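# Guide a ring along a buzz wire without touching

## Task

Carry the ring along the wire to the green section at its far end and leave it hanging there on its own. Nothing, the ring included, may ever touch the thin part of the wire; a single touch fails the attempt. Finally open the gripper and move the arm away. The ring must stay in place without the robot supporting it.

## Robot and tools

Robot: a single 7-joint arm with a two-finger gripper. All motion goes through execute_actions.

Frame: scene coordinates have their origin on the table surface directly under the arm base; +z is up, +x is forward, and +y points left when facing along +x. The base may be slightly tilted relative to the table. Positions are in metres, orientation is a wxyz quaternion, and linear and angular velocities are in m/s and rad/s. The reported hand position can drift from the real one, especially when the arm is stretched out.

Gripper geometry: the fingers point along the gripper's +z axis and close along its y axis. end_effector_position is the spot between the pads when closed, about 2 cm short of the fingertips. Closing pushes the tips about 10 mm further along +z.

execute_actions takes "actions", a list with zero or one entry, and optionally "pictures" (true or false; images come by default).
- Empty list: nothing is sent; you get the current state.
- Motion: {"rows": [[...]], "steps": n}, with n from 1 to 15 (default 15) and 1 to 15 rows. Each control step lasts 1/30 s and uses one row; if there are fewer rows than steps, the last row repeats.
- Wait: {"steps": n} with no rows, n up to 300; it returns once n steps have passed since the previous result, and your reply time counts toward them.
A refused call sends nothing.

Each row is exactly 8 numbers for the one arm: seven absolute joint targets in radians (not offsets), in column order waist, shoulder, upper arm roll, elbow, forearm roll, wrist pitch, wrist roll, then the gripper opening from -1 (closed) to +1 (fully open). Stated joint ranges: waist -6.283 to 6.283, shoulder -2.059 to 2.094, upper arm roll -6.283 to 6.283, elbow -0.192 to 3.927, forearm roll -6.283 to 6.283, wrist pitch -1.693 to 3.142, wrist roll -6.283 to 6.283. A call is rejected if any target is more than 0.010 rad beyond its range and also beyond that joint's last reported angle. True ends may differ by up to 0.010 rad; targets past them are clipped and a "joint sent to its limit" line appears (possibly referring to an earlier action). No such line does not prove more room exists.

Motion limits: joint targets move at most 3.14 rad/s, ramp up over 0.16 s, and joints are synchronised so they arrive together. Each step, a target is clamped to within 0.623 rad of the measured angle, and if the commanded pose would move the gripper more than 70 mm from where it is, all targets are pulled back proportionally. So large moves take several calls. Between calls the arm keeps heading for the last row sent, until it nearly stops or a step is HELD; after that only a new action makes it move further. Fingers already in motion keep moving.

Result lines: the state line with end_effector_position, end_effector_quat_wxyz and velocities; Joint positions and Joint velocities in column order plus the finger-pad gap in metres (0.084 when fully open); grip_measured, the measured opening on the command scale. "joint command not followed" means the clearance check altered or blocked targets (mount blocks and posts count as part of the arm). HELD marks steps where your row was not fully sent. MOTOR HOT appears from 65 °C; at 80 °C an OVER-TEMPERATURE FAULT brakes the arm until it cools. A torque fault happens when contact torque hits a load limit (waist 47.5, shoulder 47.5, upper arm roll 28.5, elbow 28.5, forearm roll 28.5, wrist pitch 19, wrist roll 19 N m, a carried object's weight included): the arm backs that joint off a little, pauses 10 s and drops the rest of the call.

Gripping: to hold the ring, command an opening well under grip_measured; the gap sets squeeze strength, up to about 24 N per pad for parts up to roughly 6 cm wide. Fast closing can hit harder. Echoing grip_measured back still presses lightly.

zoom_image: {"camera": one of cam_head_left, cam_head_right, cam_wrist, "region": [x0, y0, x1, y1]} in pixels of that camera's latest 504x504 image, origin top-left, region at most 504 by 504. Useful for checking ring-to-wire clearance.

show_instructions: no arguments; shows the reference pages again.

finished_scene: {"scene": n}; ends that scene irreversibly and reports success. Replying without any tool call ends everything.

Cameras: cam_head_left and cam_head_right are fixed head views, cam_wrist rides on the hand; calibration data (K, distortion, T_world_to_cam) is supplied and may be off by a couple of degrees and millimetres.

Avoid: any contact of ring or gripper with the thin wire, dropping the ring, knocking items off the table, hard collisions and large pushes. Occasionally something may nudge loose objects briefly. Move in small, smooth steps near the wire, release only once the ring rests on the green end, then withdraw the gripper without brushing the wire.

Each tool is called after ">>>" as name(argument=value, ...), one argument or row to a line, values as JSON.

Reference images:

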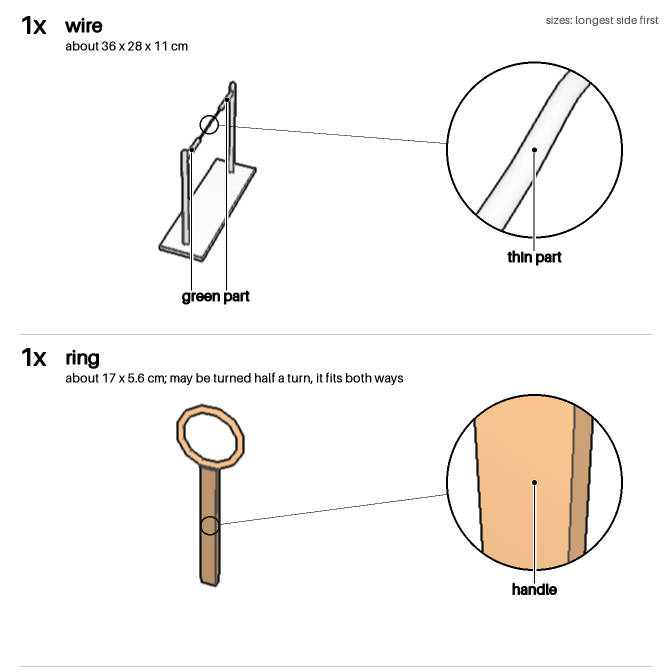

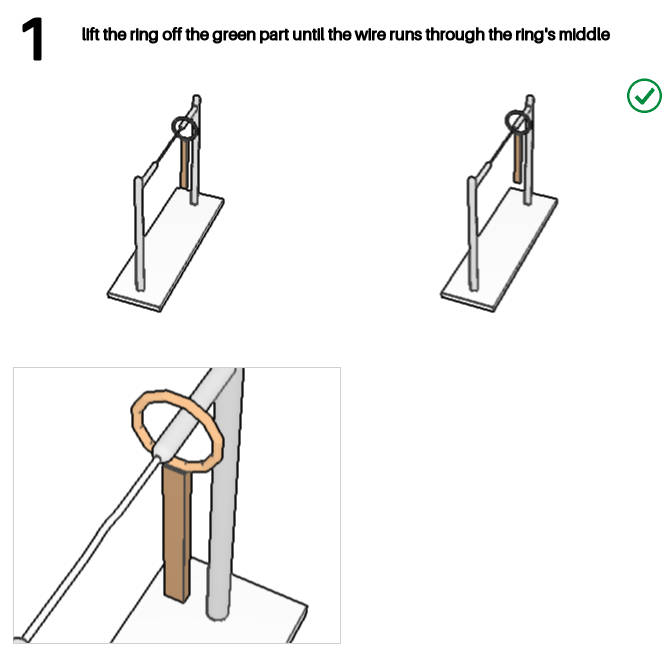

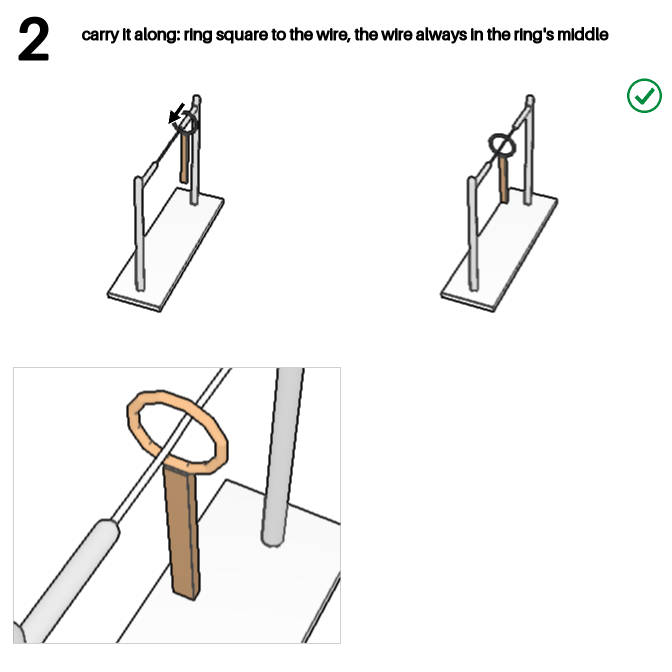

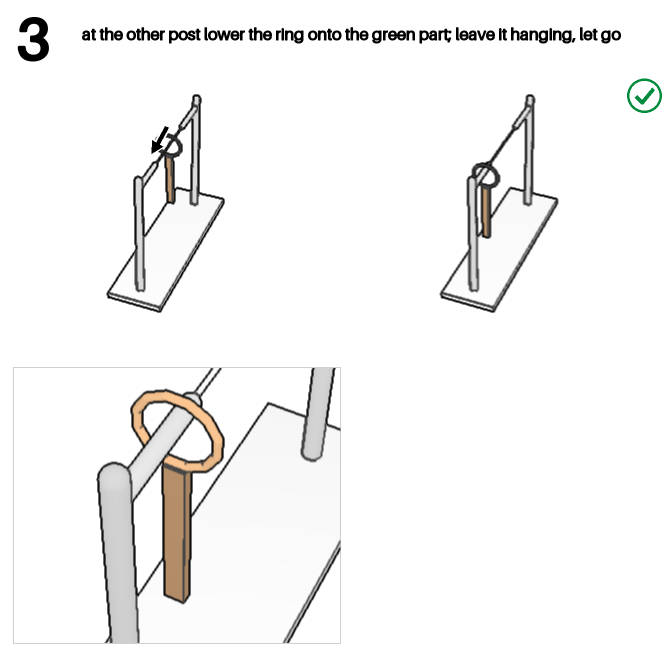

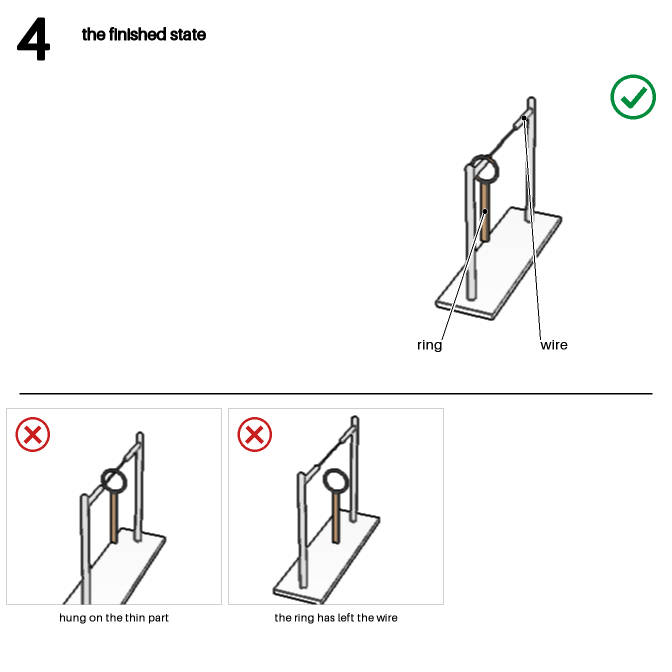

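## Session

>>> execute_actions(
  actions=[],
)

Scene clock: 0.00 s of 4600.00 s.
end_effector_position=(+0.2611, -0.2834, +0.2420) grip_measured=+1.00 end_effector_quat_wxyz=(+0.082, +0.086, +0.988, +0.095) end_effector_velocity=(+0.001, +0.000, +0.001) end_effector_angular_velocity=(-0.002, -0.001, +0.003)
Joint positions: [-0.994 -0.128  0.059  0.708  0.33   0.91   2.15   0.084]
Joint velocities: [ 0.002 -0.001  0.     0.001 -0.    -0.    -0.    -0.   ]

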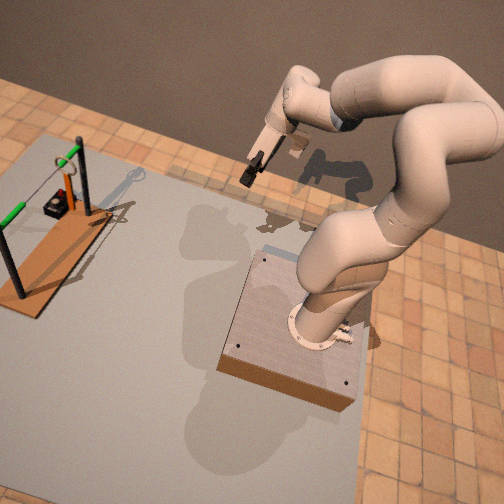

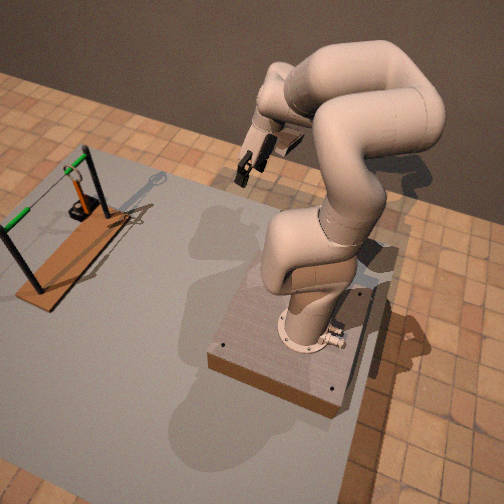

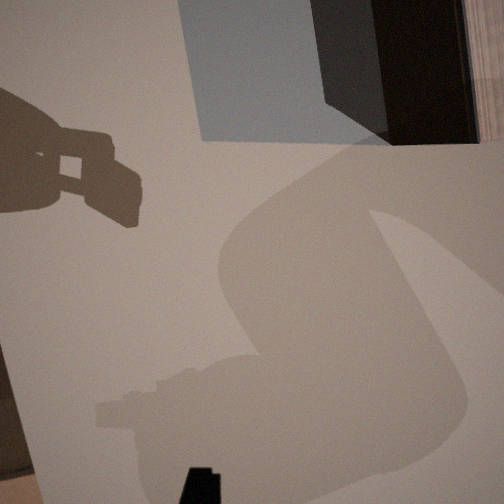

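>>> zoom_image(
  camera="cam_head_left",
  region=[0, 120, 160, 320],
)

>>> zoom_image(
  camera="cam_head_right",
  region=[0, 130, 160, 330],
)

Region (0, 120, 160, 320) of cam_head_left's 504x504 image, scaled by 2.520, with more detail than that image has; it fills the left 403 columns of this view, and the rest is white.

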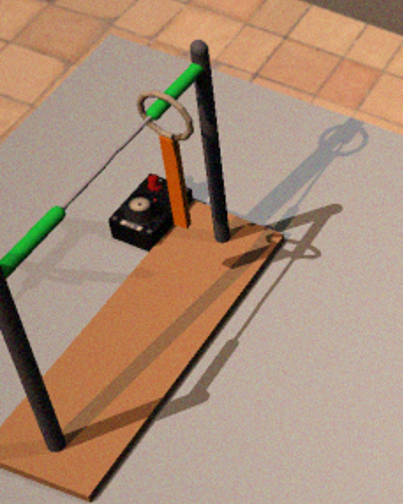

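Region (0, 130, 160, 330) of cam_head_right's 504x504 image, scaled by 2.520, with more detail than that image has; it fills the left 403 columns of this view, and the rest is white.

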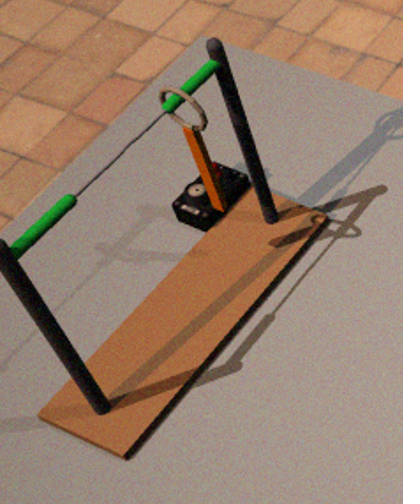

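>>> execute_actions(
  actions=[
    {"rows":[[-0.165,1.001,0,0.916,0,-1.307,0,0.2]],"steps":15},
  ],
  pictures=false,
)

>>> execute_actions(
  actions=[
    {"steps":45},
  ],
)

Scene clock: 23.10 s of 4600.00 s.
end_effector_position=(+0.3632, -0.2615, +0.1582) grip_measured=+0.19 end_effector_quat_wxyz=(+0.051, -0.247, +0.968, +0.020) end_effector_velocity=(+0.212, +0.127, -0.220) end_effector_angular_velocity=(-0.334, -0.010, +1.462)
Joint positions: [-0.675  0.194  0.034  0.799  0.187  0.589  1.829  0.052]
Joint velocities: [ 0.663  0.726 -0.038  0.152 -0.24  -0.725 -0.726 -0.   ]
Steps of this call (steps 1 to 90: nothing new was sent; then 19.60 s passed at rest; steps 91 to 105: all 15 steps of this action). Readings (joint positions):
91: [-0.994 -0.128 0.059 0.708 0.330 0.910 2.150]
92: [-0.992 -0.126 0.059 0.709 0.329 0.907 2.147]
94: [-0.961 -0.095 0.052 0.721 0.311 0.873 2.113]
98: [-0.843 0.023 0.047 0.757 0.253 0.760 2.000]
105: the state above

Scene clock: 33.70 s of 4600.00 s.
end_effector_position=(+0.4601, -0.1888, +0.0443) grip_measured=+0.19 end_effector_quat_wxyz=(+0.051, -0.617, +0.781, -0.081) end_effector_velocity=(-0.001, +0.000, -0.001) end_effector_angular_velocity=(+0.001, +0.002, -0.001)
Joint positions: [-0.377  0.58   0.012  0.868  0.078  0.102  1.343  0.052]
Joint velocities: [-0.     0.002 -0.    -0.001  0.    -0.     0.001 -0.   ]
TORQUE FAULT: the external load on joint 2 (shoulder) reached its load limit, and the arm stopped for 10 seconds. The arm's remaining commands of this call were not run. Joint 2 (shoulder) moved back by up to 3 degrees. The arm holds there, with its grip as last carried out, and accepts commands again: back off and push less far. The arm stops again, at the same cost, whenever a joint's load reaches its limit.
The stop began at step 18 of this call (marked STOPPED below). From that step on the arm followed nothing that you had sent. Nothing is kept back now, and the robot has no last target.
Steps of this call (steps 1 to 17: the robot went on to your last target; steps 18 to 318: the stop). Readings (joint positions):
1: [-0.653 0.218 0.033 0.804 0.179 0.564 1.804]
2: [-0.632 0.243 0.032 0.809 0.171 0.539 1.779]
4: [-0.592 0.293 0.029 0.818 0.157 0.489 1.729]
8: [-0.520 0.398 0.024 0.834 0.130 0.385 1.625]
18: [-0.374 0.632 0.014 0.877 0.077 0.097 1.341] STOPPED
318: the state above
camera_calibration (this result's frames):
cam_wrist: T_world_to_cam=[[-0.95632, 0.224709, -0.186971, 0.524445], [0.227324, 0.973789, 0.00762285, 0.137934], [0.183784, -0.0352131, -0.982336, 0.0867484], [0, 0, 0, 1]] pos_world=[0.454239, -0.249112, 0.182221]

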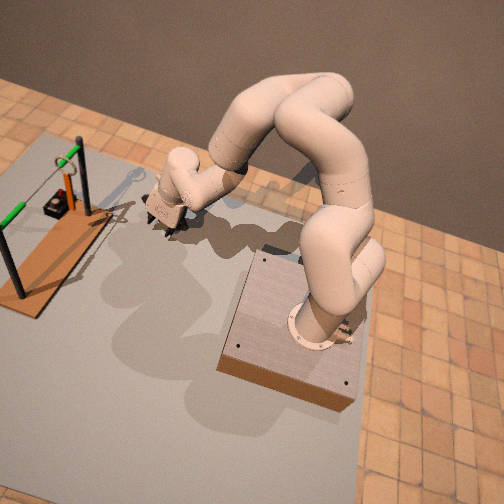

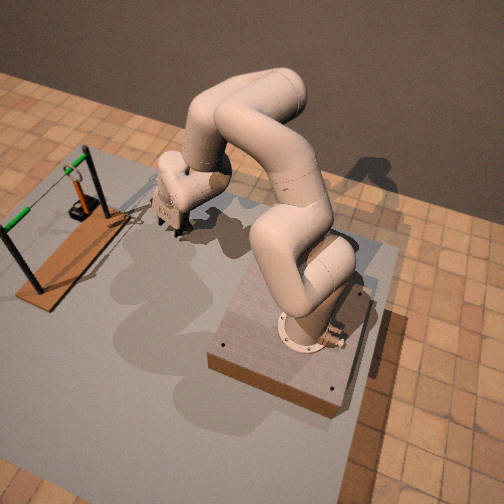

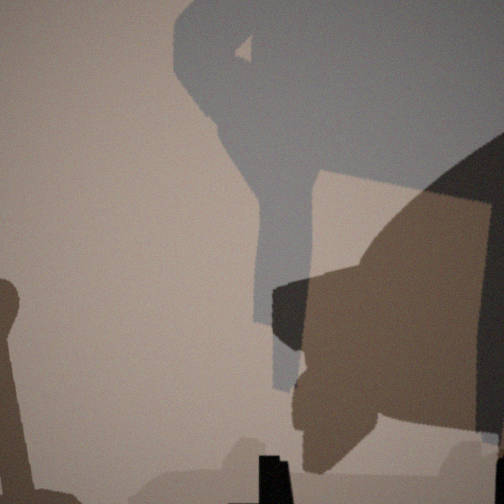

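>>> execute_actions(
  actions=[
    {"rows":[[-0.3,0.55,0,0.868,0,-0.5,0.9,0.2]],"steps":15},
  ],
  pictures=false,
)

>>> execute_actions(
  actions=[
    {"rows":[[-0.2,0.75,0,0.89,0,-1.0,0.4,0.2]],"steps":15},
  ],
  pictures=false,
)

>>> execute_actions(
  actions=[
    {"rows":[[-0.165,1.001,0,0.916,0,-1.307,0,0.2]],"steps":15},
  ],
  pictures=false,
)

>>> execute_actions(
  actions=[
    {"steps":20},
  ],
)

Scene clock: 36.80 s of 4600.00 s.
end_effector_position=(+0.5655, -0.1958, +0.1442) grip_measured=+0.19 end_effector_quat_wxyz=(-0.108, +0.740, -0.577, +0.329) end_effector_velocity=(+0.185, +0.036, +0.265) end_effector_angular_velocity=(-0.876, -0.848, +0.827)
Joint positions: [-0.314  0.555  0.002  0.868  0.014 -0.389  0.982  0.052]
Joint velocities: [ 0.137 -0.056 -0.014  0.01  -0.134 -1.029 -0.754  0.   ]
Steps of this call (steps 1 to 78: nothing new was sent; steps 79 to 93: all 15 steps of this action). Readings (joint positions):
79: [-0.377 0.580 0.012 0.868 0.078 0.102 1.343]
80: [-0.377 0.580 0.012 0.867 0.077 0.100 1.341]
82: [-0.373 0.579 0.011 0.866 0.073 0.064 1.315]
86: [-0.351 0.569 0.008 0.869 0.051 -0.107 1.190]
93: the state above

Scene clock: 37.30 s of 4600.00 s.
end_effector_position=(+0.6075, -0.1362, +0.1804) grip_measured=+0.19 end_effector_quat_wxyz=(-0.050, +0.802, -0.264, +0.534) end_effector_velocity=(+0.007, -0.013, +0.033) end_effector_angular_velocity=(-0.229, -0.131, +0.069)
Joint positions: [-0.203  0.744 -0.     0.889  0.    -0.982  0.418  0.052]
Joint velocities: [ 0.012  0.049 -0.03   0.031  0.005 -0.196 -0.193  0.   ]
Steps of this call (steps 1 to 15: all 15 steps of this action). Readings (joint positions):
1: [-0.310 0.553 0.002 0.869 0.010 -0.420 0.959]
2: [-0.306 0.553 0.002 0.869 0.007 -0.447 0.939]
4: [-0.296 0.566 -0.000 0.872 0.004 -0.520 0.876]
8: [-0.245 0.662 -0.000 0.882 0.001 -0.781 0.621]
15: the state above

Scene clock: 37.80 s of 4600.00 s.
end_effector_position=(+0.5770, -0.1076, +0.1203) grip_measured=+0.19 end_effector_quat_wxyz=(+0.052, +0.815, -0.079, +0.571) end_effector_velocity=(-0.001, +0.001, +0.005) end_effector_angular_velocity=(-0.165, -0.063, +0.055)
Joint positions: [-0.166  0.993 -0.     0.915  0.    -1.296  0.014  0.052]
Joint velocities: [ 0.008  0.064 -0.008  0.034  0.002 -0.122 -0.154  0.   ]
Steps of this call (steps 1 to 15: all 15 steps of this action). Readings (joint positions):
1: [-0.203 0.745 -0.001 0.890 0.000 -0.987 0.413]
2: [-0.202 0.747 -0.001 0.890 0.000 -0.993 0.406]
4: [-0.199 0.768 -0.002 0.895 0.000 -1.026 0.366]
8: [-0.180 0.897 -0.000 0.905 0.000 -1.178 0.168]
15: the state above

Scene clock: 38.47 s of 4600.00 s.
end_effector_position=(+0.5757, -0.1065, +0.1187) grip_measured=+0.19 end_effector_quat_wxyz=(+0.056, +0.815, -0.073, +0.573) end_effector_velocity=(+0.000, -0.000, -0.000) end_effector_angular_velocity=(-0.000, -0.000, +0.000)
Joint positions: [-0.165  1.001 -0.     0.916  0.    -1.307  0.     0.052]
Joint velocities: [-0.     0.001  0.     0.002 -0.    -0.    -0.     0.   ]
Steps of this call (steps 1 to 20: the robot went on to your last target). Readings (joint positions):
1: [-0.166 0.995 -0.000 0.916 0.000 -1.299 0.010]
2: [-0.166 0.996 -0.000 0.916 0.000 -1.302 0.007]
4: [-0.166 0.998 -0.000 0.916 0.000 -1.304 0.004]
8: [-0.165 1.000 -0.000 0.916 0.000 -1.306 0.001]
20: the state above
camera_calibration (this result's frames):
cam_wrist: T_world_to_cam=[[-0.184076, -0.982869, 0.00920938, 0.0339258], [-0.360059, 0.0587092, -0.93108, 0.383049], [0.914589, -0.174705, -0.364698, -0.367397], [0, 0, 0, 1]] pos_world=[0.480183, -0.0533301, 0.222348]

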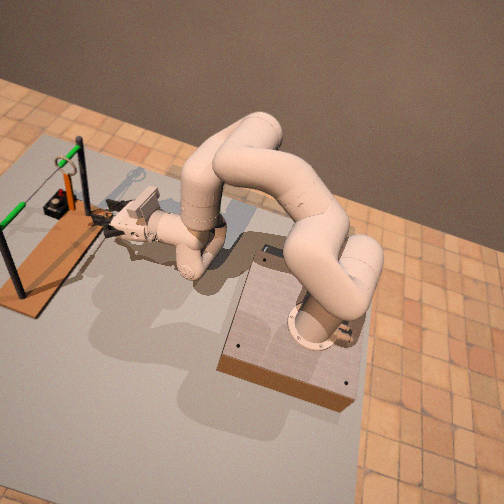

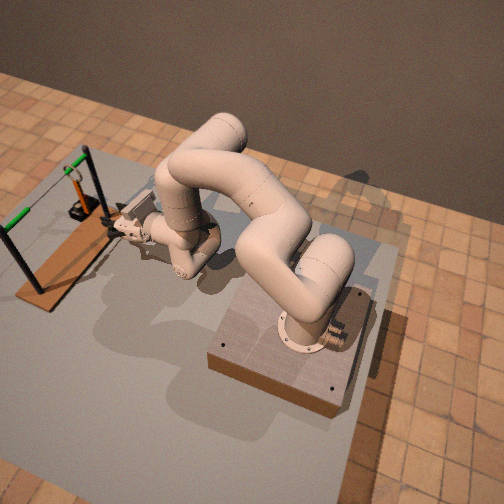

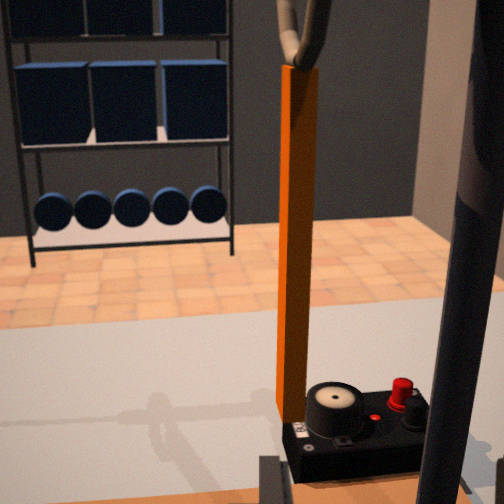

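>>> execute_actions(
  actions=[
    {"rows":[[-0.142,0.9706,0,1.0415,0,-1.151,0,0.2]],"steps":15},
  ],
  pictures=false,
)

>>> execute_actions(
  actions=[
    {"steps":12},
  ],
)

Scene clock: 48.03 s of 4600.00 s.
end_effector_position=(+0.6258, -0.1013, +0.1378) grip_measured=+0.19 end_effector_quat_wxyz=(+0.049, +0.816, -0.064, +0.573) end_effector_velocity=(+0.008, +0.000, +0.002) end_effector_angular_velocity=(+0.001, +0.005, +0.002)
Joint positions: [-0.143  0.971 -0.     1.038  0.    -1.154  0.     0.052]
Joint velocities: [ 0.003 -0.003 -0.     0.021  0.     0.029  0.001  0.   ]
Steps of this call (steps 1 to 15: the robot went on to your last target; steps 16 to 90: nothing new was sent; then 6.07 s passed at rest; steps 91 to 105: all 15 steps of this action). Readings (joint positions):
91: [-0.165 1.001 -0.000 0.916 0.000 -1.307 0.000]
92: [-0.165 1.001 -0.000 0.917 0.000 -1.304 0.000]
94: [-0.161 0.996 -0.001 0.940 0.000 -1.271 -0.000]
98: [-0.146 0.975 0.001 1.019 -0.000 -1.185 0.000]
105: the state above

Scene clock: 48.43 s of 4600.00 s.
end_effector_position=(+0.6270, -0.1010, +0.1386) grip_measured=+0.19 end_effector_quat_wxyz=(+0.049, +0.816, -0.063, +0.573) end_effector_velocity=(+0.001, +0.001, +0.001) end_effector_angular_velocity=(+0.001, -0.002, +0.001)
Joint positions: [-0.142  0.971 -0.     1.041  0.    -1.151  0.     0.052]
Joint velocities: [ 0.001 -0.001  0.     0.001 -0.     0.001  0.002 -0.   ]
Steps of this call (steps 1 to 12: the robot went on to your last target). Readings (joint positions):
1: [-0.142 0.971 -0.000 1.039 0.000 -1.153 0.000]
2: [-0.142 0.971 -0.000 1.040 0.000 -1.152 0.000]
4: [-0.142 0.971 -0.000 1.040 0.000 -1.152 -0.000]
8: [-0.142 0.971 -0.000 1.041 0.000 -1.151 0.000]
12: the state above
camera_calibration (this result's frames):
cam_wrist: T_world_to_cam=[[-0.16144, -0.986838, 0.00933086, 0.0339583], [-0.361832, 0.0503914, -0.93088, 0.420003], [0.918158, -0.153657, -0.365205, -0.406173], [0, 0, 0, 1]] pos_world=[0.530384, -0.0500645, 0.24232]

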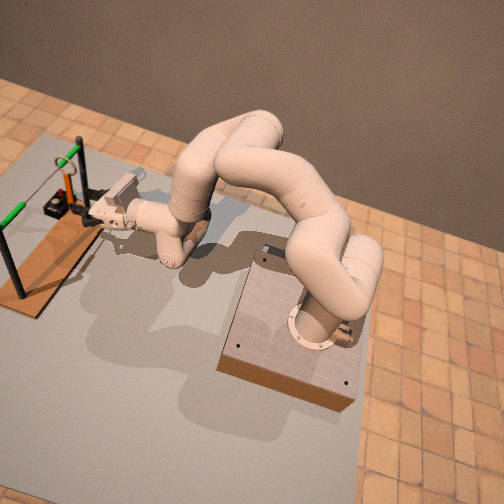

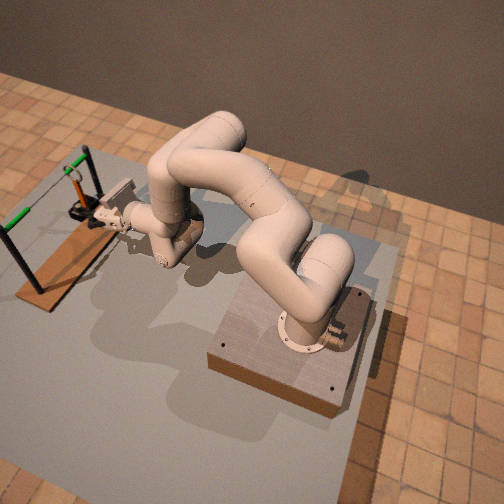

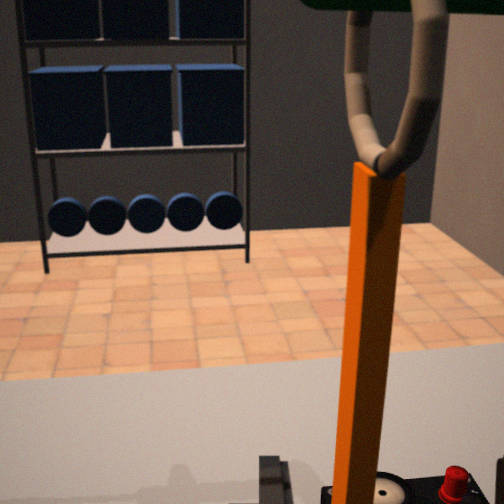

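>>> execute_actions(
  actions=[
    {"rows":[[-0.139,1.0188,0,1.2,0,-1.041,0,0.2]],"steps":15},
  ],
  pictures=false,
)

>>> execute_actions(
  actions=[
    {"steps":12},
  ],
)

Scene clock: 54.23 s of 4600.00 s.
end_effector_position=(+0.6679, -0.1056, +0.1386) grip_measured=+0.19 end_effector_quat_wxyz=(+0.048, +0.816, -0.062, +0.573) end_effector_velocity=(+0.007, -0.001, -0.001) end_effector_angular_velocity=(+0.000, +0.003, -0.000)
Joint positions: [-0.139  1.018 -0.     1.197  0.    -1.043 -0.     0.052]
Joint velocities: [-0.     0.01  -0.     0.028  0.     0.021 -0.     0.   ]
Steps of this call (steps 1 to 15: the robot went on to your last target; steps 16 to 90: nothing new was sent; then 2.30 s passed at rest; steps 91 to 105: all 15 steps of this action). Readings (joint positions):
91: [-0.142 0.971 -0.000 1.042 0.000 -1.151 0.000]
92: [-0.142 0.971 -0.000 1.043 -0.000 -1.149 0.000]
94: [-0.141 0.982 -0.000 1.074 -0.000 -1.126 -0.000]
98: [-0.140 1.008 0.000 1.169 -0.000 -1.065 0.000]
105: the state above

Scene clock: 54.63 s of 4600.00 s.
end_effector_position=(+0.6688, -0.1057, +0.1389) grip_measured=+0.19 end_effector_quat_wxyz=(+0.048, +0.816, -0.062, +0.573) end_effector_velocity=(-0.000, -0.000, +0.000) end_effector_angular_velocity=(-0.000, +0.001, -0.000)
Joint positions: [-0.139  1.019 -0.     1.2    0.    -1.041 -0.     0.052]
Joint velocities: [-0.    -0.001 -0.    -0.001  0.     0.    -0.     0.   ]
Steps of this call (steps 1 to 12: the robot went on to your last target). Readings (joint positions):
1: [-0.139 1.018 -0.000 1.197 0.000 -1.042 -0.000]
2: [-0.139 1.018 -0.000 1.198 0.000 -1.042 -0.000]
4: [-0.139 1.019 -0.000 1.199 -0.000 -1.042 -0.000]
8: [-0.139 1.019 -0.000 1.200 -0.000 -1.041 -0.000]
12: the state above
camera_calibration (this result's frames):
cam_wrist: T_world_to_cam=[[-0.158433, -0.987326, 0.0093306, 0.0340404], [-0.361629, 0.0492311, -0.931021, 0.435391], [0.918762, -0.150879, -0.364845, -0.445299], [0, 0, 0, 1]] pos_world=[0.571967, -0.0550121, 0.242575]

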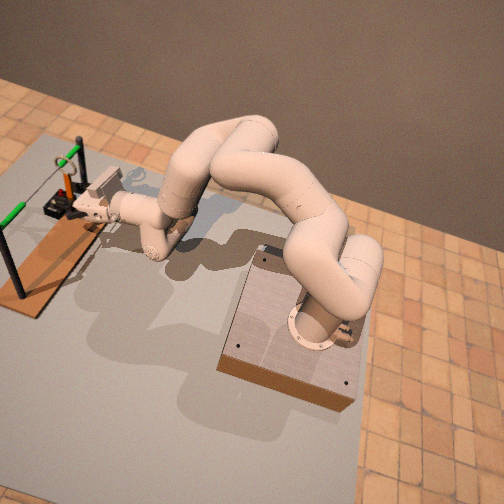

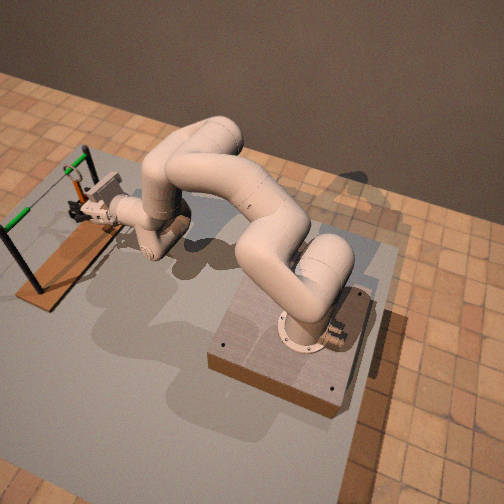

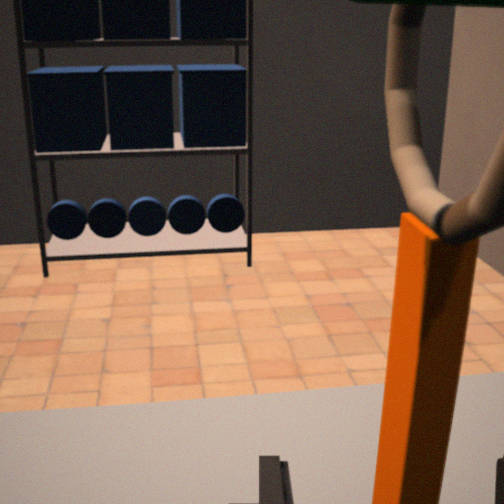

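>>> execute_actions(
  actions=[
    {"rows":[[-0.139,1.0188,0,1.2,0,-1.041,0,0.0],[-0.139,1.0188,0,1.2,0,-1.041,0,-0.2],[-0.139,1.0188,0,1.2,0,-1.041,0,-0.35],[-0.139,1.0188,0,1.2,0,-1.041,0,-0.5],[-0.139,1.0188,0,1.2,0,-1.041,0,-0.6],[-0.139,1.0188,0,1.2,0,-1.041,0,-0.66],[-0.139,1.0188,0,1.2,0,-1.041,0,-0.72],[-0.139,1.0188,0,1.2,0,-1.041,0,-0.78],[-0.139,1.0188,0,1.2,0,-1.041,0,-0.84],[-0.139,1.0188,0,1.2,0,-1.041,0,-0.9],[-0.139,1.0188,0,1.2,0,-1.041,0,-1]],"steps":15},
  ],
)

>>> zoom_image(
  camera="cam_head_left",
  region=[0, 120, 130, 250],
)

Scene clock: 58.67 s of 4600.00 s.
end_effector_position=(+0.6688, -0.1057, +0.1389) grip_measured=-0.82 end_effector_quat_wxyz=(+0.048, +0.816, -0.062, +0.573) end_effector_velocity=(+0.001, -0.001, +0.001) end_effector_angular_velocity=(-0.002, -0.002, -0.000)
Joint positions: [-0.139  1.019  0.     1.2   -0.    -1.041 -0.     0.008]
Joint velocities: [-0.001 -0.    -0.     0.002 -0.    -0.    -0.002 -0.   ]
Steps of this call (steps 1 to 15: the robot went on to your last target; steps 16 to 90: nothing new was sent; then 0.53 s passed at rest; steps 91 to 105: all 15 steps of this action). Readings (joint positions):
91: [-0.139 1.019 0.000 1.200 0.000 -1.041 0.000]
92: [-0.139 1.019 -0.000 1.200 -0.000 -1.041 -0.000]
94: [-0.139 1.019 -0.000 1.200 0.000 -1.041 0.000]
98: [-0.139 1.019 0.000 1.200 -0.000 -1.041 0.000]
105: the state above
camera_calibration (this result's frames):
cam_wrist: T_world_to_cam=[[-0.15841, -0.987329, 0.00932452, 0.0340411], [-0.361587, 0.0492213, -0.931038, 0.435395], [0.918782, -0.150857, -0.364803, -0.445344], [0, 0, 0, 1]] pos_world=[0.572, -0.0550044, 0.242589]

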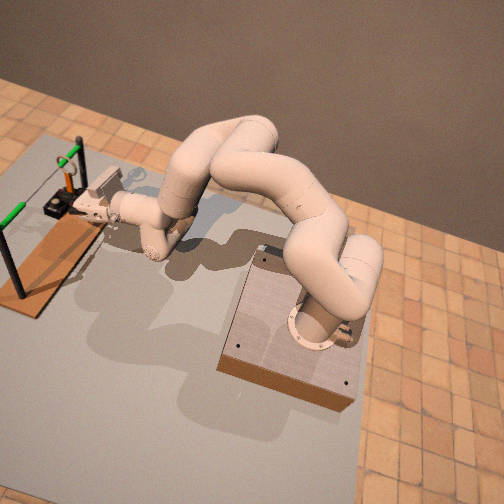

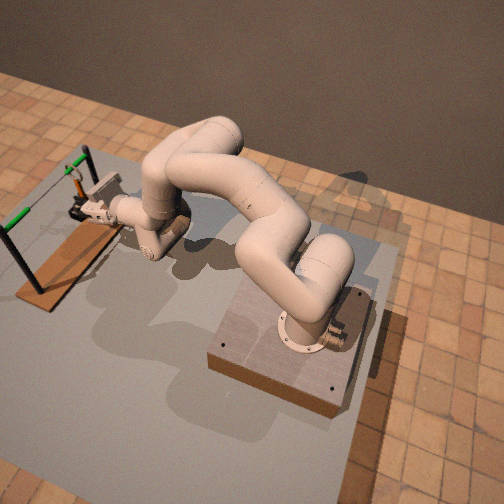

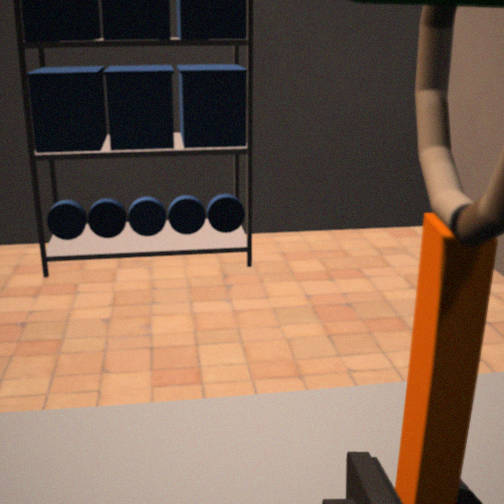

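Region (0, 120, 130, 250) of cam_head_left's 504x504 image, scaled by 3.877, with more detail than that image has.

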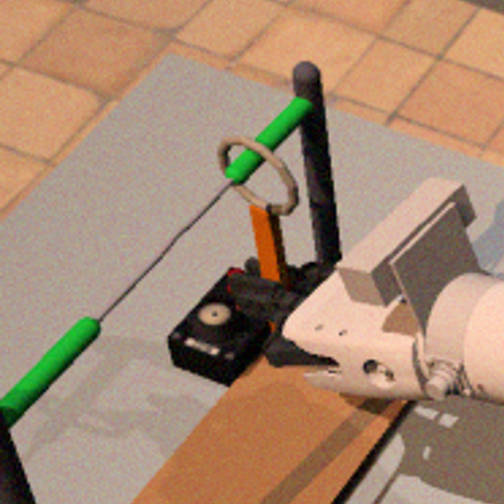

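>>> execute_actions(
  actions=[
    {"rows":[[-0.139,0.9695,0,1.1686,0,-1.023,0,-1]],"steps":15},
  ],
  pictures=false,
)

>>> execute_actions(
  actions=[
    {"steps":10},
  ],
)

>>> zoom_image(
  camera="cam_head_left",
  region=[0, 120, 130, 250],
)

>>> zoom_image(
  camera="cam_head_right",
  region=[0, 130, 130, 260],
)

Scene clock: 63.43 s of 4600.00 s.
end_effector_position=(+0.6687, -0.1056, +0.1545) grip_measured=-0.82 end_effector_quat_wxyz=(+0.048, +0.816, -0.062, +0.573) end_effector_velocity=(-0.000, -0.001, +0.002) end_effector_angular_velocity=(-0.001, +0.000, -0.001)
Joint positions: [-0.139  0.97   0.     1.169  0.    -1.023  0.     0.008]
Joint velocities: [-0.001 -0.007 -0.    -0.005  0.001  0.002 -0.002 -0.   ]
Steps of this call (steps 1 to 15: the robot went on to your last target; steps 16 to 90: nothing new was sent; then 1.27 s passed at rest; steps 91 to 105: all 15 steps of this action). Readings (joint positions):
91: [-0.139 1.019 -0.000 1.200 0.000 -1.041 0.000]
92: [-0.139 1.017 0.000 1.199 0.000 -1.040 0.000]
94: [-0.139 1.002 0.000 1.187 0.000 -1.034 0.000]
98: [-0.139 0.976 -0.000 1.175 0.000 -1.026 0.000]
105: the state above

Scene clock: 63.77 s of 4600.00 s.
end_effector_position=(+0.6688, -0.1056, +0.1549) grip_measured=-0.82 end_effector_quat_wxyz=(+0.048, +0.816, -0.062, +0.573) end_effector_velocity=(+0.000, +0.001, +0.001) end_effector_angular_velocity=(-0.001, -0.001, +0.001)
Joint positions: [-0.139  0.97   0.     1.169  0.    -1.023  0.     0.008]
Joint velocities: [ 0.001 -0.001 -0.     0.    -0.    -0.    -0.001  0.   ]
Steps of this call (steps 1 to 10: the robot went on to your last target). Readings (joint positions):
1: [-0.139 0.970 0.000 1.169 0.000 -1.023 0.000]
2: [-0.139 0.970 0.000 1.169 0.000 -1.023 0.000]
4: [-0.139 0.970 0.000 1.169 0.000 -1.023 0.000]
8: [-0.139 0.970 0.000 1.169 0.000 -1.023 0.000]
10: the state above
camera_calibration (this result's frames):
cam_wrist: T_world_to_cam=[[-0.158425, -0.987327, 0.00932654, 0.0340075], [-0.361743, 0.0492504, -0.930976, 0.450343], [0.918718, -0.150863, -0.364962, -0.439431], [0, 0, 0, 1]] pos_world=[0.57201, -0.0548971, 0.258566]

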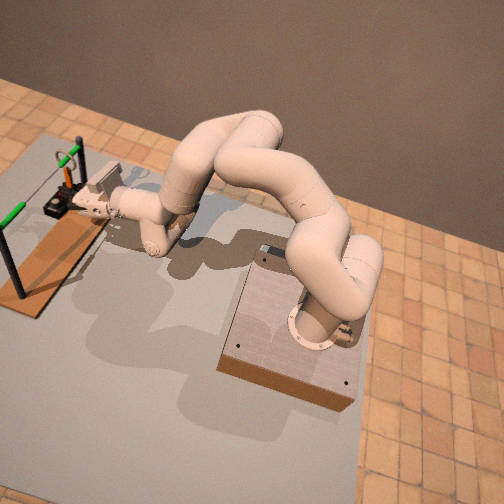

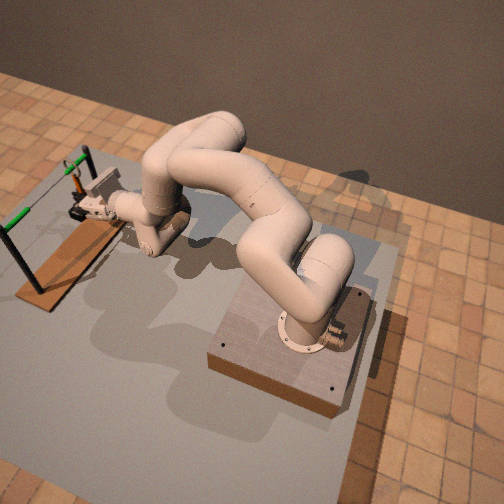

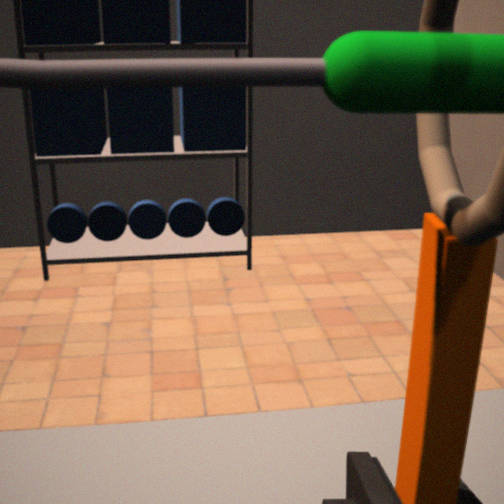

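Region (0, 120, 130, 250) of cam_head_left's 504x504 image, scaled by 3.877, with more detail than that image has.

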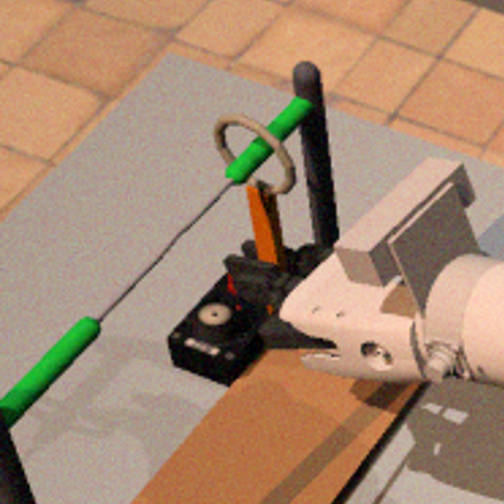

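Region (0, 130, 130, 260) of cam_head_right's 504x504 image, scaled by 3.877, with more detail than that image has.

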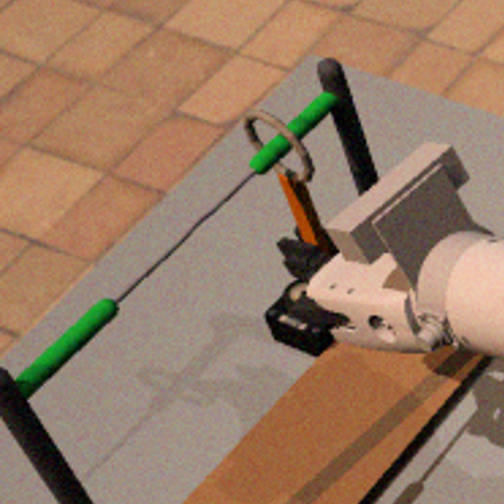

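>>> execute_actions(
  actions=[
    {"rows":[[-0.13,0.969,0,1.166,0,-1.0245,0,-1],[-0.12,0.968,0,1.163,0,-1.026,0,-1],[-0.11,0.967,0,1.160,0,-1.028,0,-1],[-0.10,0.966,0,1.157,0,-1.03,0,-1],[-0.09,0.965,0,1.155,0,-1.032,0,-1],[-0.08,0.964,0,1.153,0,-1.034,0,-1],[-0.07,0.9635,0,1.151,0,-1.035,0,-1],[-0.06,0.963,0,1.1496,0,-1.036,0,-1]],"steps":15},
  ],
  pictures=false,
)

>>> execute_actions(
  actions=[
    {"steps":8},
  ],
)

>>> zoom_image(
  camera="cam_head_left",
  region=[0, 120, 130, 250],
)

>>> zoom_image(
  camera="cam_head_right",
  region=[0, 130, 130, 260],
)

Scene clock: 73.33 s of 4600.00 s.
end_effector_position=(+0.6704, -0.0540, +0.1546) grip_measured=-0.82 end_effector_quat_wxyz=(+0.026, +0.817, -0.031, +0.575) end_effector_velocity=(-0.002, +0.011, +0.000) end_effector_angular_velocity=(-0.016, +0.001, +0.018)
Joint positions: [-0.064  0.963  0.001  1.151 -0.    -1.035 -0.     0.008]
Joint velocities: [ 0.036 -0.003 -0.022 -0.01   0.004 -0.007  0.002  0.   ]
Steps of this call (steps 1 to 15: the robot went on to your last target; steps 16 to 90: nothing new was sent; then 6.07 s passed at rest; steps 91 to 105: all 15 steps of this action). Readings (joint positions):
91: [-0.139 0.969 0.000 1.169 -0.000 -1.023 0.000]
92: [-0.138 0.969 -0.000 1.168 0.000 -1.023 0.000]
94: [-0.133 0.969 -0.001 1.167 0.000 -1.024 0.000]
98: [-0.105 0.966 -0.000 1.159 0.000 -1.029 0.000]
105: the state above

Scene clock: 73.60 s of 4600.00 s.
end_effector_position=(+0.6703, -0.0528, +0.1547) grip_measured=-0.82 end_effector_quat_wxyz=(+0.026, +0.817, -0.030, +0.575) end_effector_velocity=(+0.000, +0.006, -0.001) end_effector_angular_velocity=(+0.002, +0.001, +0.008)
Joint positions: [-0.061  0.963 -0.     1.15   0.    -1.036  0.     0.008]
Joint velocities: [ 0.006  0.001  0.003 -0.001 -0.    -0.001 -0.001 -0.   ]
Steps of this call (steps 1 to 8: the robot went on to your last target). Readings (joint positions):
1: [-0.063 0.963 0.000 1.150 -0.000 -1.035 -0.000]
2: [-0.062 0.963 -0.000 1.150 0.000 -1.036 0.000]
4: [-0.062 0.963 -0.001 1.150 0.000 -1.036 0.000]
8: the state above
camera_calibration (this result's frames):
cam_wrist: T_world_to_cam=[[-0.0809553, -0.996669, 0.00985484, 0.0339021], [-0.36449, 0.0204006, -0.930984, 0.448397], [0.927682, -0.07896, -0.364927, -0.435115], [0, 0, 0, 1]] pos_world=[0.569829, -0.00971509, 0.258331]

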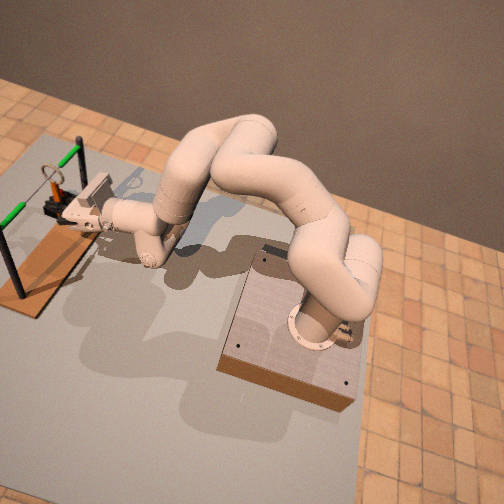

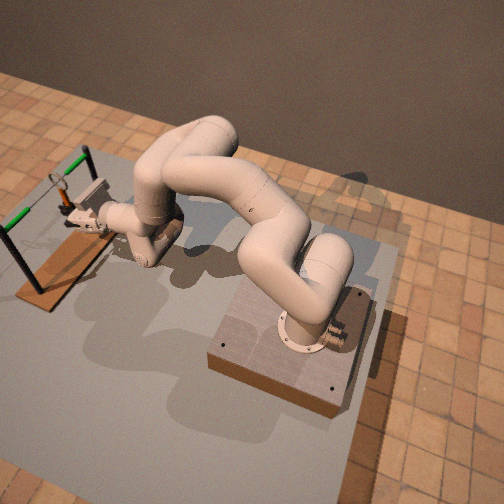

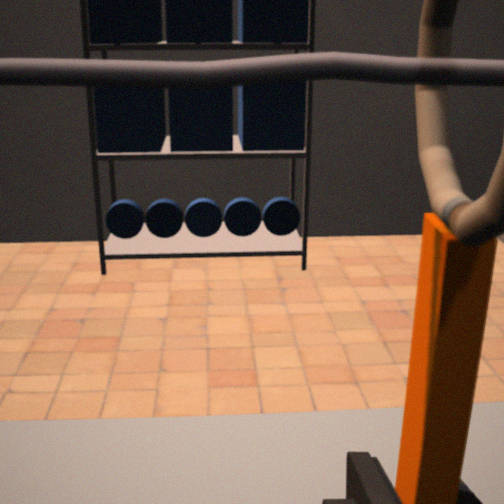

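Region (0, 120, 130, 250) of cam_head_left's 504x504 image, scaled by 3.877, with more detail than that image has.

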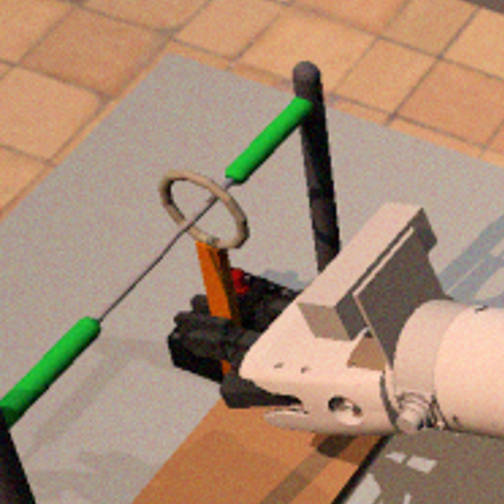

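Region (0, 130, 130, 260) of cam_head_right's 504x504 image, scaled by 3.877, with more detail than that image has.

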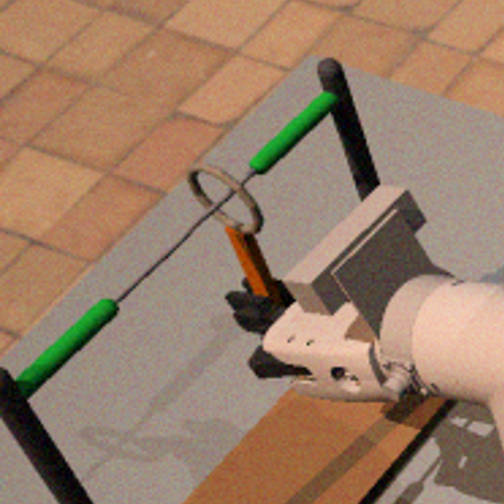

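Centred. Continue.

>>> execute_actions(
  actions=[
    {"rows":[[-0.05,0.963,0,1.1496,0,-1.036,0,-1],[-0.04,0.963,0,1.1496,0,-1.036,0,-1],[-0.03,0.963,0,1.1496,0,-1.036,0,-1],[-0.02,0.963,0,1.1496,0,-1.036,0,-1],[-0.01,0.963,0,1.1496,0,-1.036,0,-1],[0,0.963,0,1.1496,0,-1.036,0,-1],[0.01,0.963,0,1.1496,0,-1.036,0,-1],[0.02,0.963,0,1.1496,0,-1.036,0,-1],[0.03,0.963,0,1.1496,0,-1.036,0,-1]],"steps":15},
  ],
  pictures=false,
)

>>> execute_actions(
  actions=[
    {"steps":8},
  ],
)

>>> zoom_image(
  camera="cam_head_left",
  region=[0, 120, 130, 250],
)

>>> zoom_image(
  camera="cam_head_right",
  region=[0, 130, 130, 260],
)

Scene clock: 78.20 s of 4600.00 s.
end_effector_position=(+0.6723, +0.0056, +0.1542) grip_measured=-0.82 end_effector_quat_wxyz=(+0.000, +0.818, +0.005, +0.575) end_effector_velocity=(-0.001, +0.034, -0.001) end_effector_angular_velocity=(-0.013, +0.002, +0.053)
Joint positions: [ 0.024  0.963  0.002  1.15  -0.    -1.036 -0.     0.008]
Joint velocities: [ 0.065  0.    -0.015 -0.002  0.003  0.    -0.001  0.   ]
Steps of this call (steps 1 to 15: the robot went on to your last target; steps 16 to 90: nothing new was sent; then 1.10 s passed at rest; steps 91 to 105: all 15 steps of this action). Readings (joint positions):
91: [-0.060 0.963 -0.000 1.150 0.000 -1.036 -0.000]
92: [-0.059 0.963 -0.000 1.150 0.000 -1.036 0.000]
94: [-0.054 0.963 -0.001 1.150 0.000 -1.036 0.000]
98: [-0.025 0.963 -0.000 1.150 0.000 -1.036 0.000]
105: the state above

Scene clock: 78.47 s of 4600.00 s.
end_effector_position=(+0.6723, +0.0075, +0.1542) grip_measured=-0.82 end_effector_quat_wxyz=(+0.000, +0.818, +0.007, +0.575) end_effector_velocity=(-0.001, +0.008, -0.001) end_effector_angular_velocity=(+0.001, +0.001, +0.012)
Joint positions: [ 0.029  0.963 -0.     1.15   0.    -1.036  0.     0.008]
Joint velocities: [ 0.008  0.001  0.004 -0.001 -0.001 -0.    -0.002  0.   ]
Steps of this call (steps 1 to 8: the robot went on to your last target). Readings (joint positions):
1: [0.026 0.963 0.001 1.150 -0.000 -1.036 -0.000]
2: [0.027 0.963 0.000 1.150 -0.000 -1.036 -0.000]
4: [0.028 0.963 -0.001 1.150 0.000 -1.036 0.000]
8: the state above
camera_calibration (this result's frames):
cam_wrist: T_world_to_cam=[[0.00860167, -0.999911, 0.0102279, 0.0338466], [-0.365501, -0.0126644, -0.930725, 0.448366], [0.930771, 0.00426748, -0.365578, -0.435023], [0, 0, 0, 1]] pos_world=[0.568494, 0.0413784, 0.257924]

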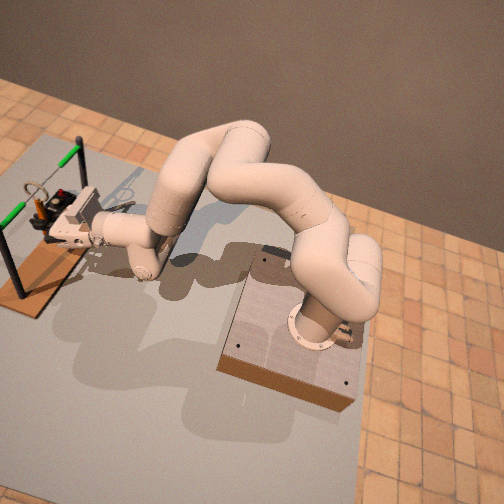

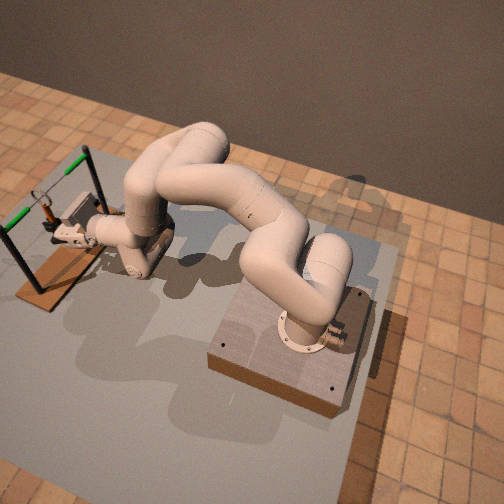

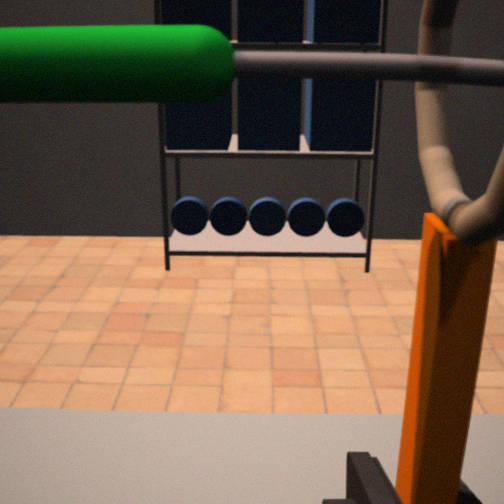

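Region (0, 120, 130, 250) of cam_head_left's 504x504 image, scaled by 3.877, with more detail than that image has.

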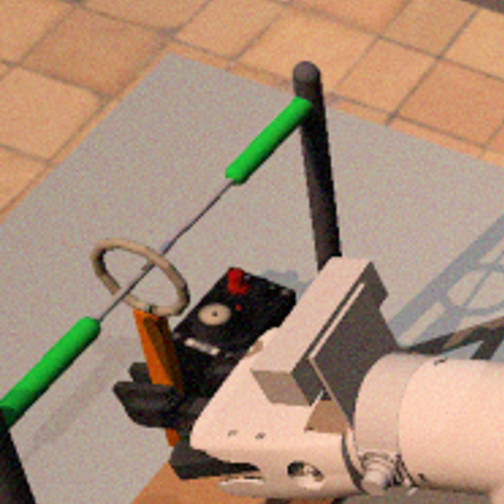

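Region (0, 130, 130, 260) of cam_head_right's 504x504 image, scaled by 3.877, with more detail than that image has.

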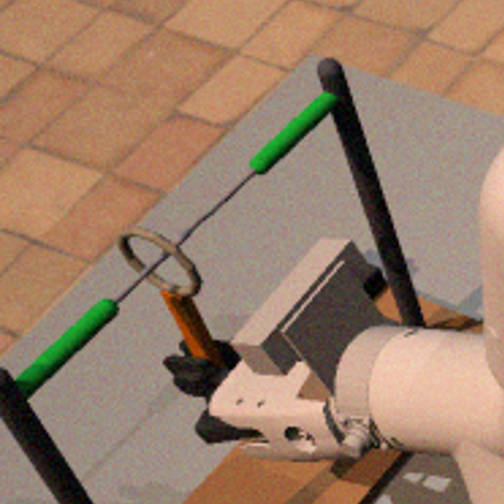

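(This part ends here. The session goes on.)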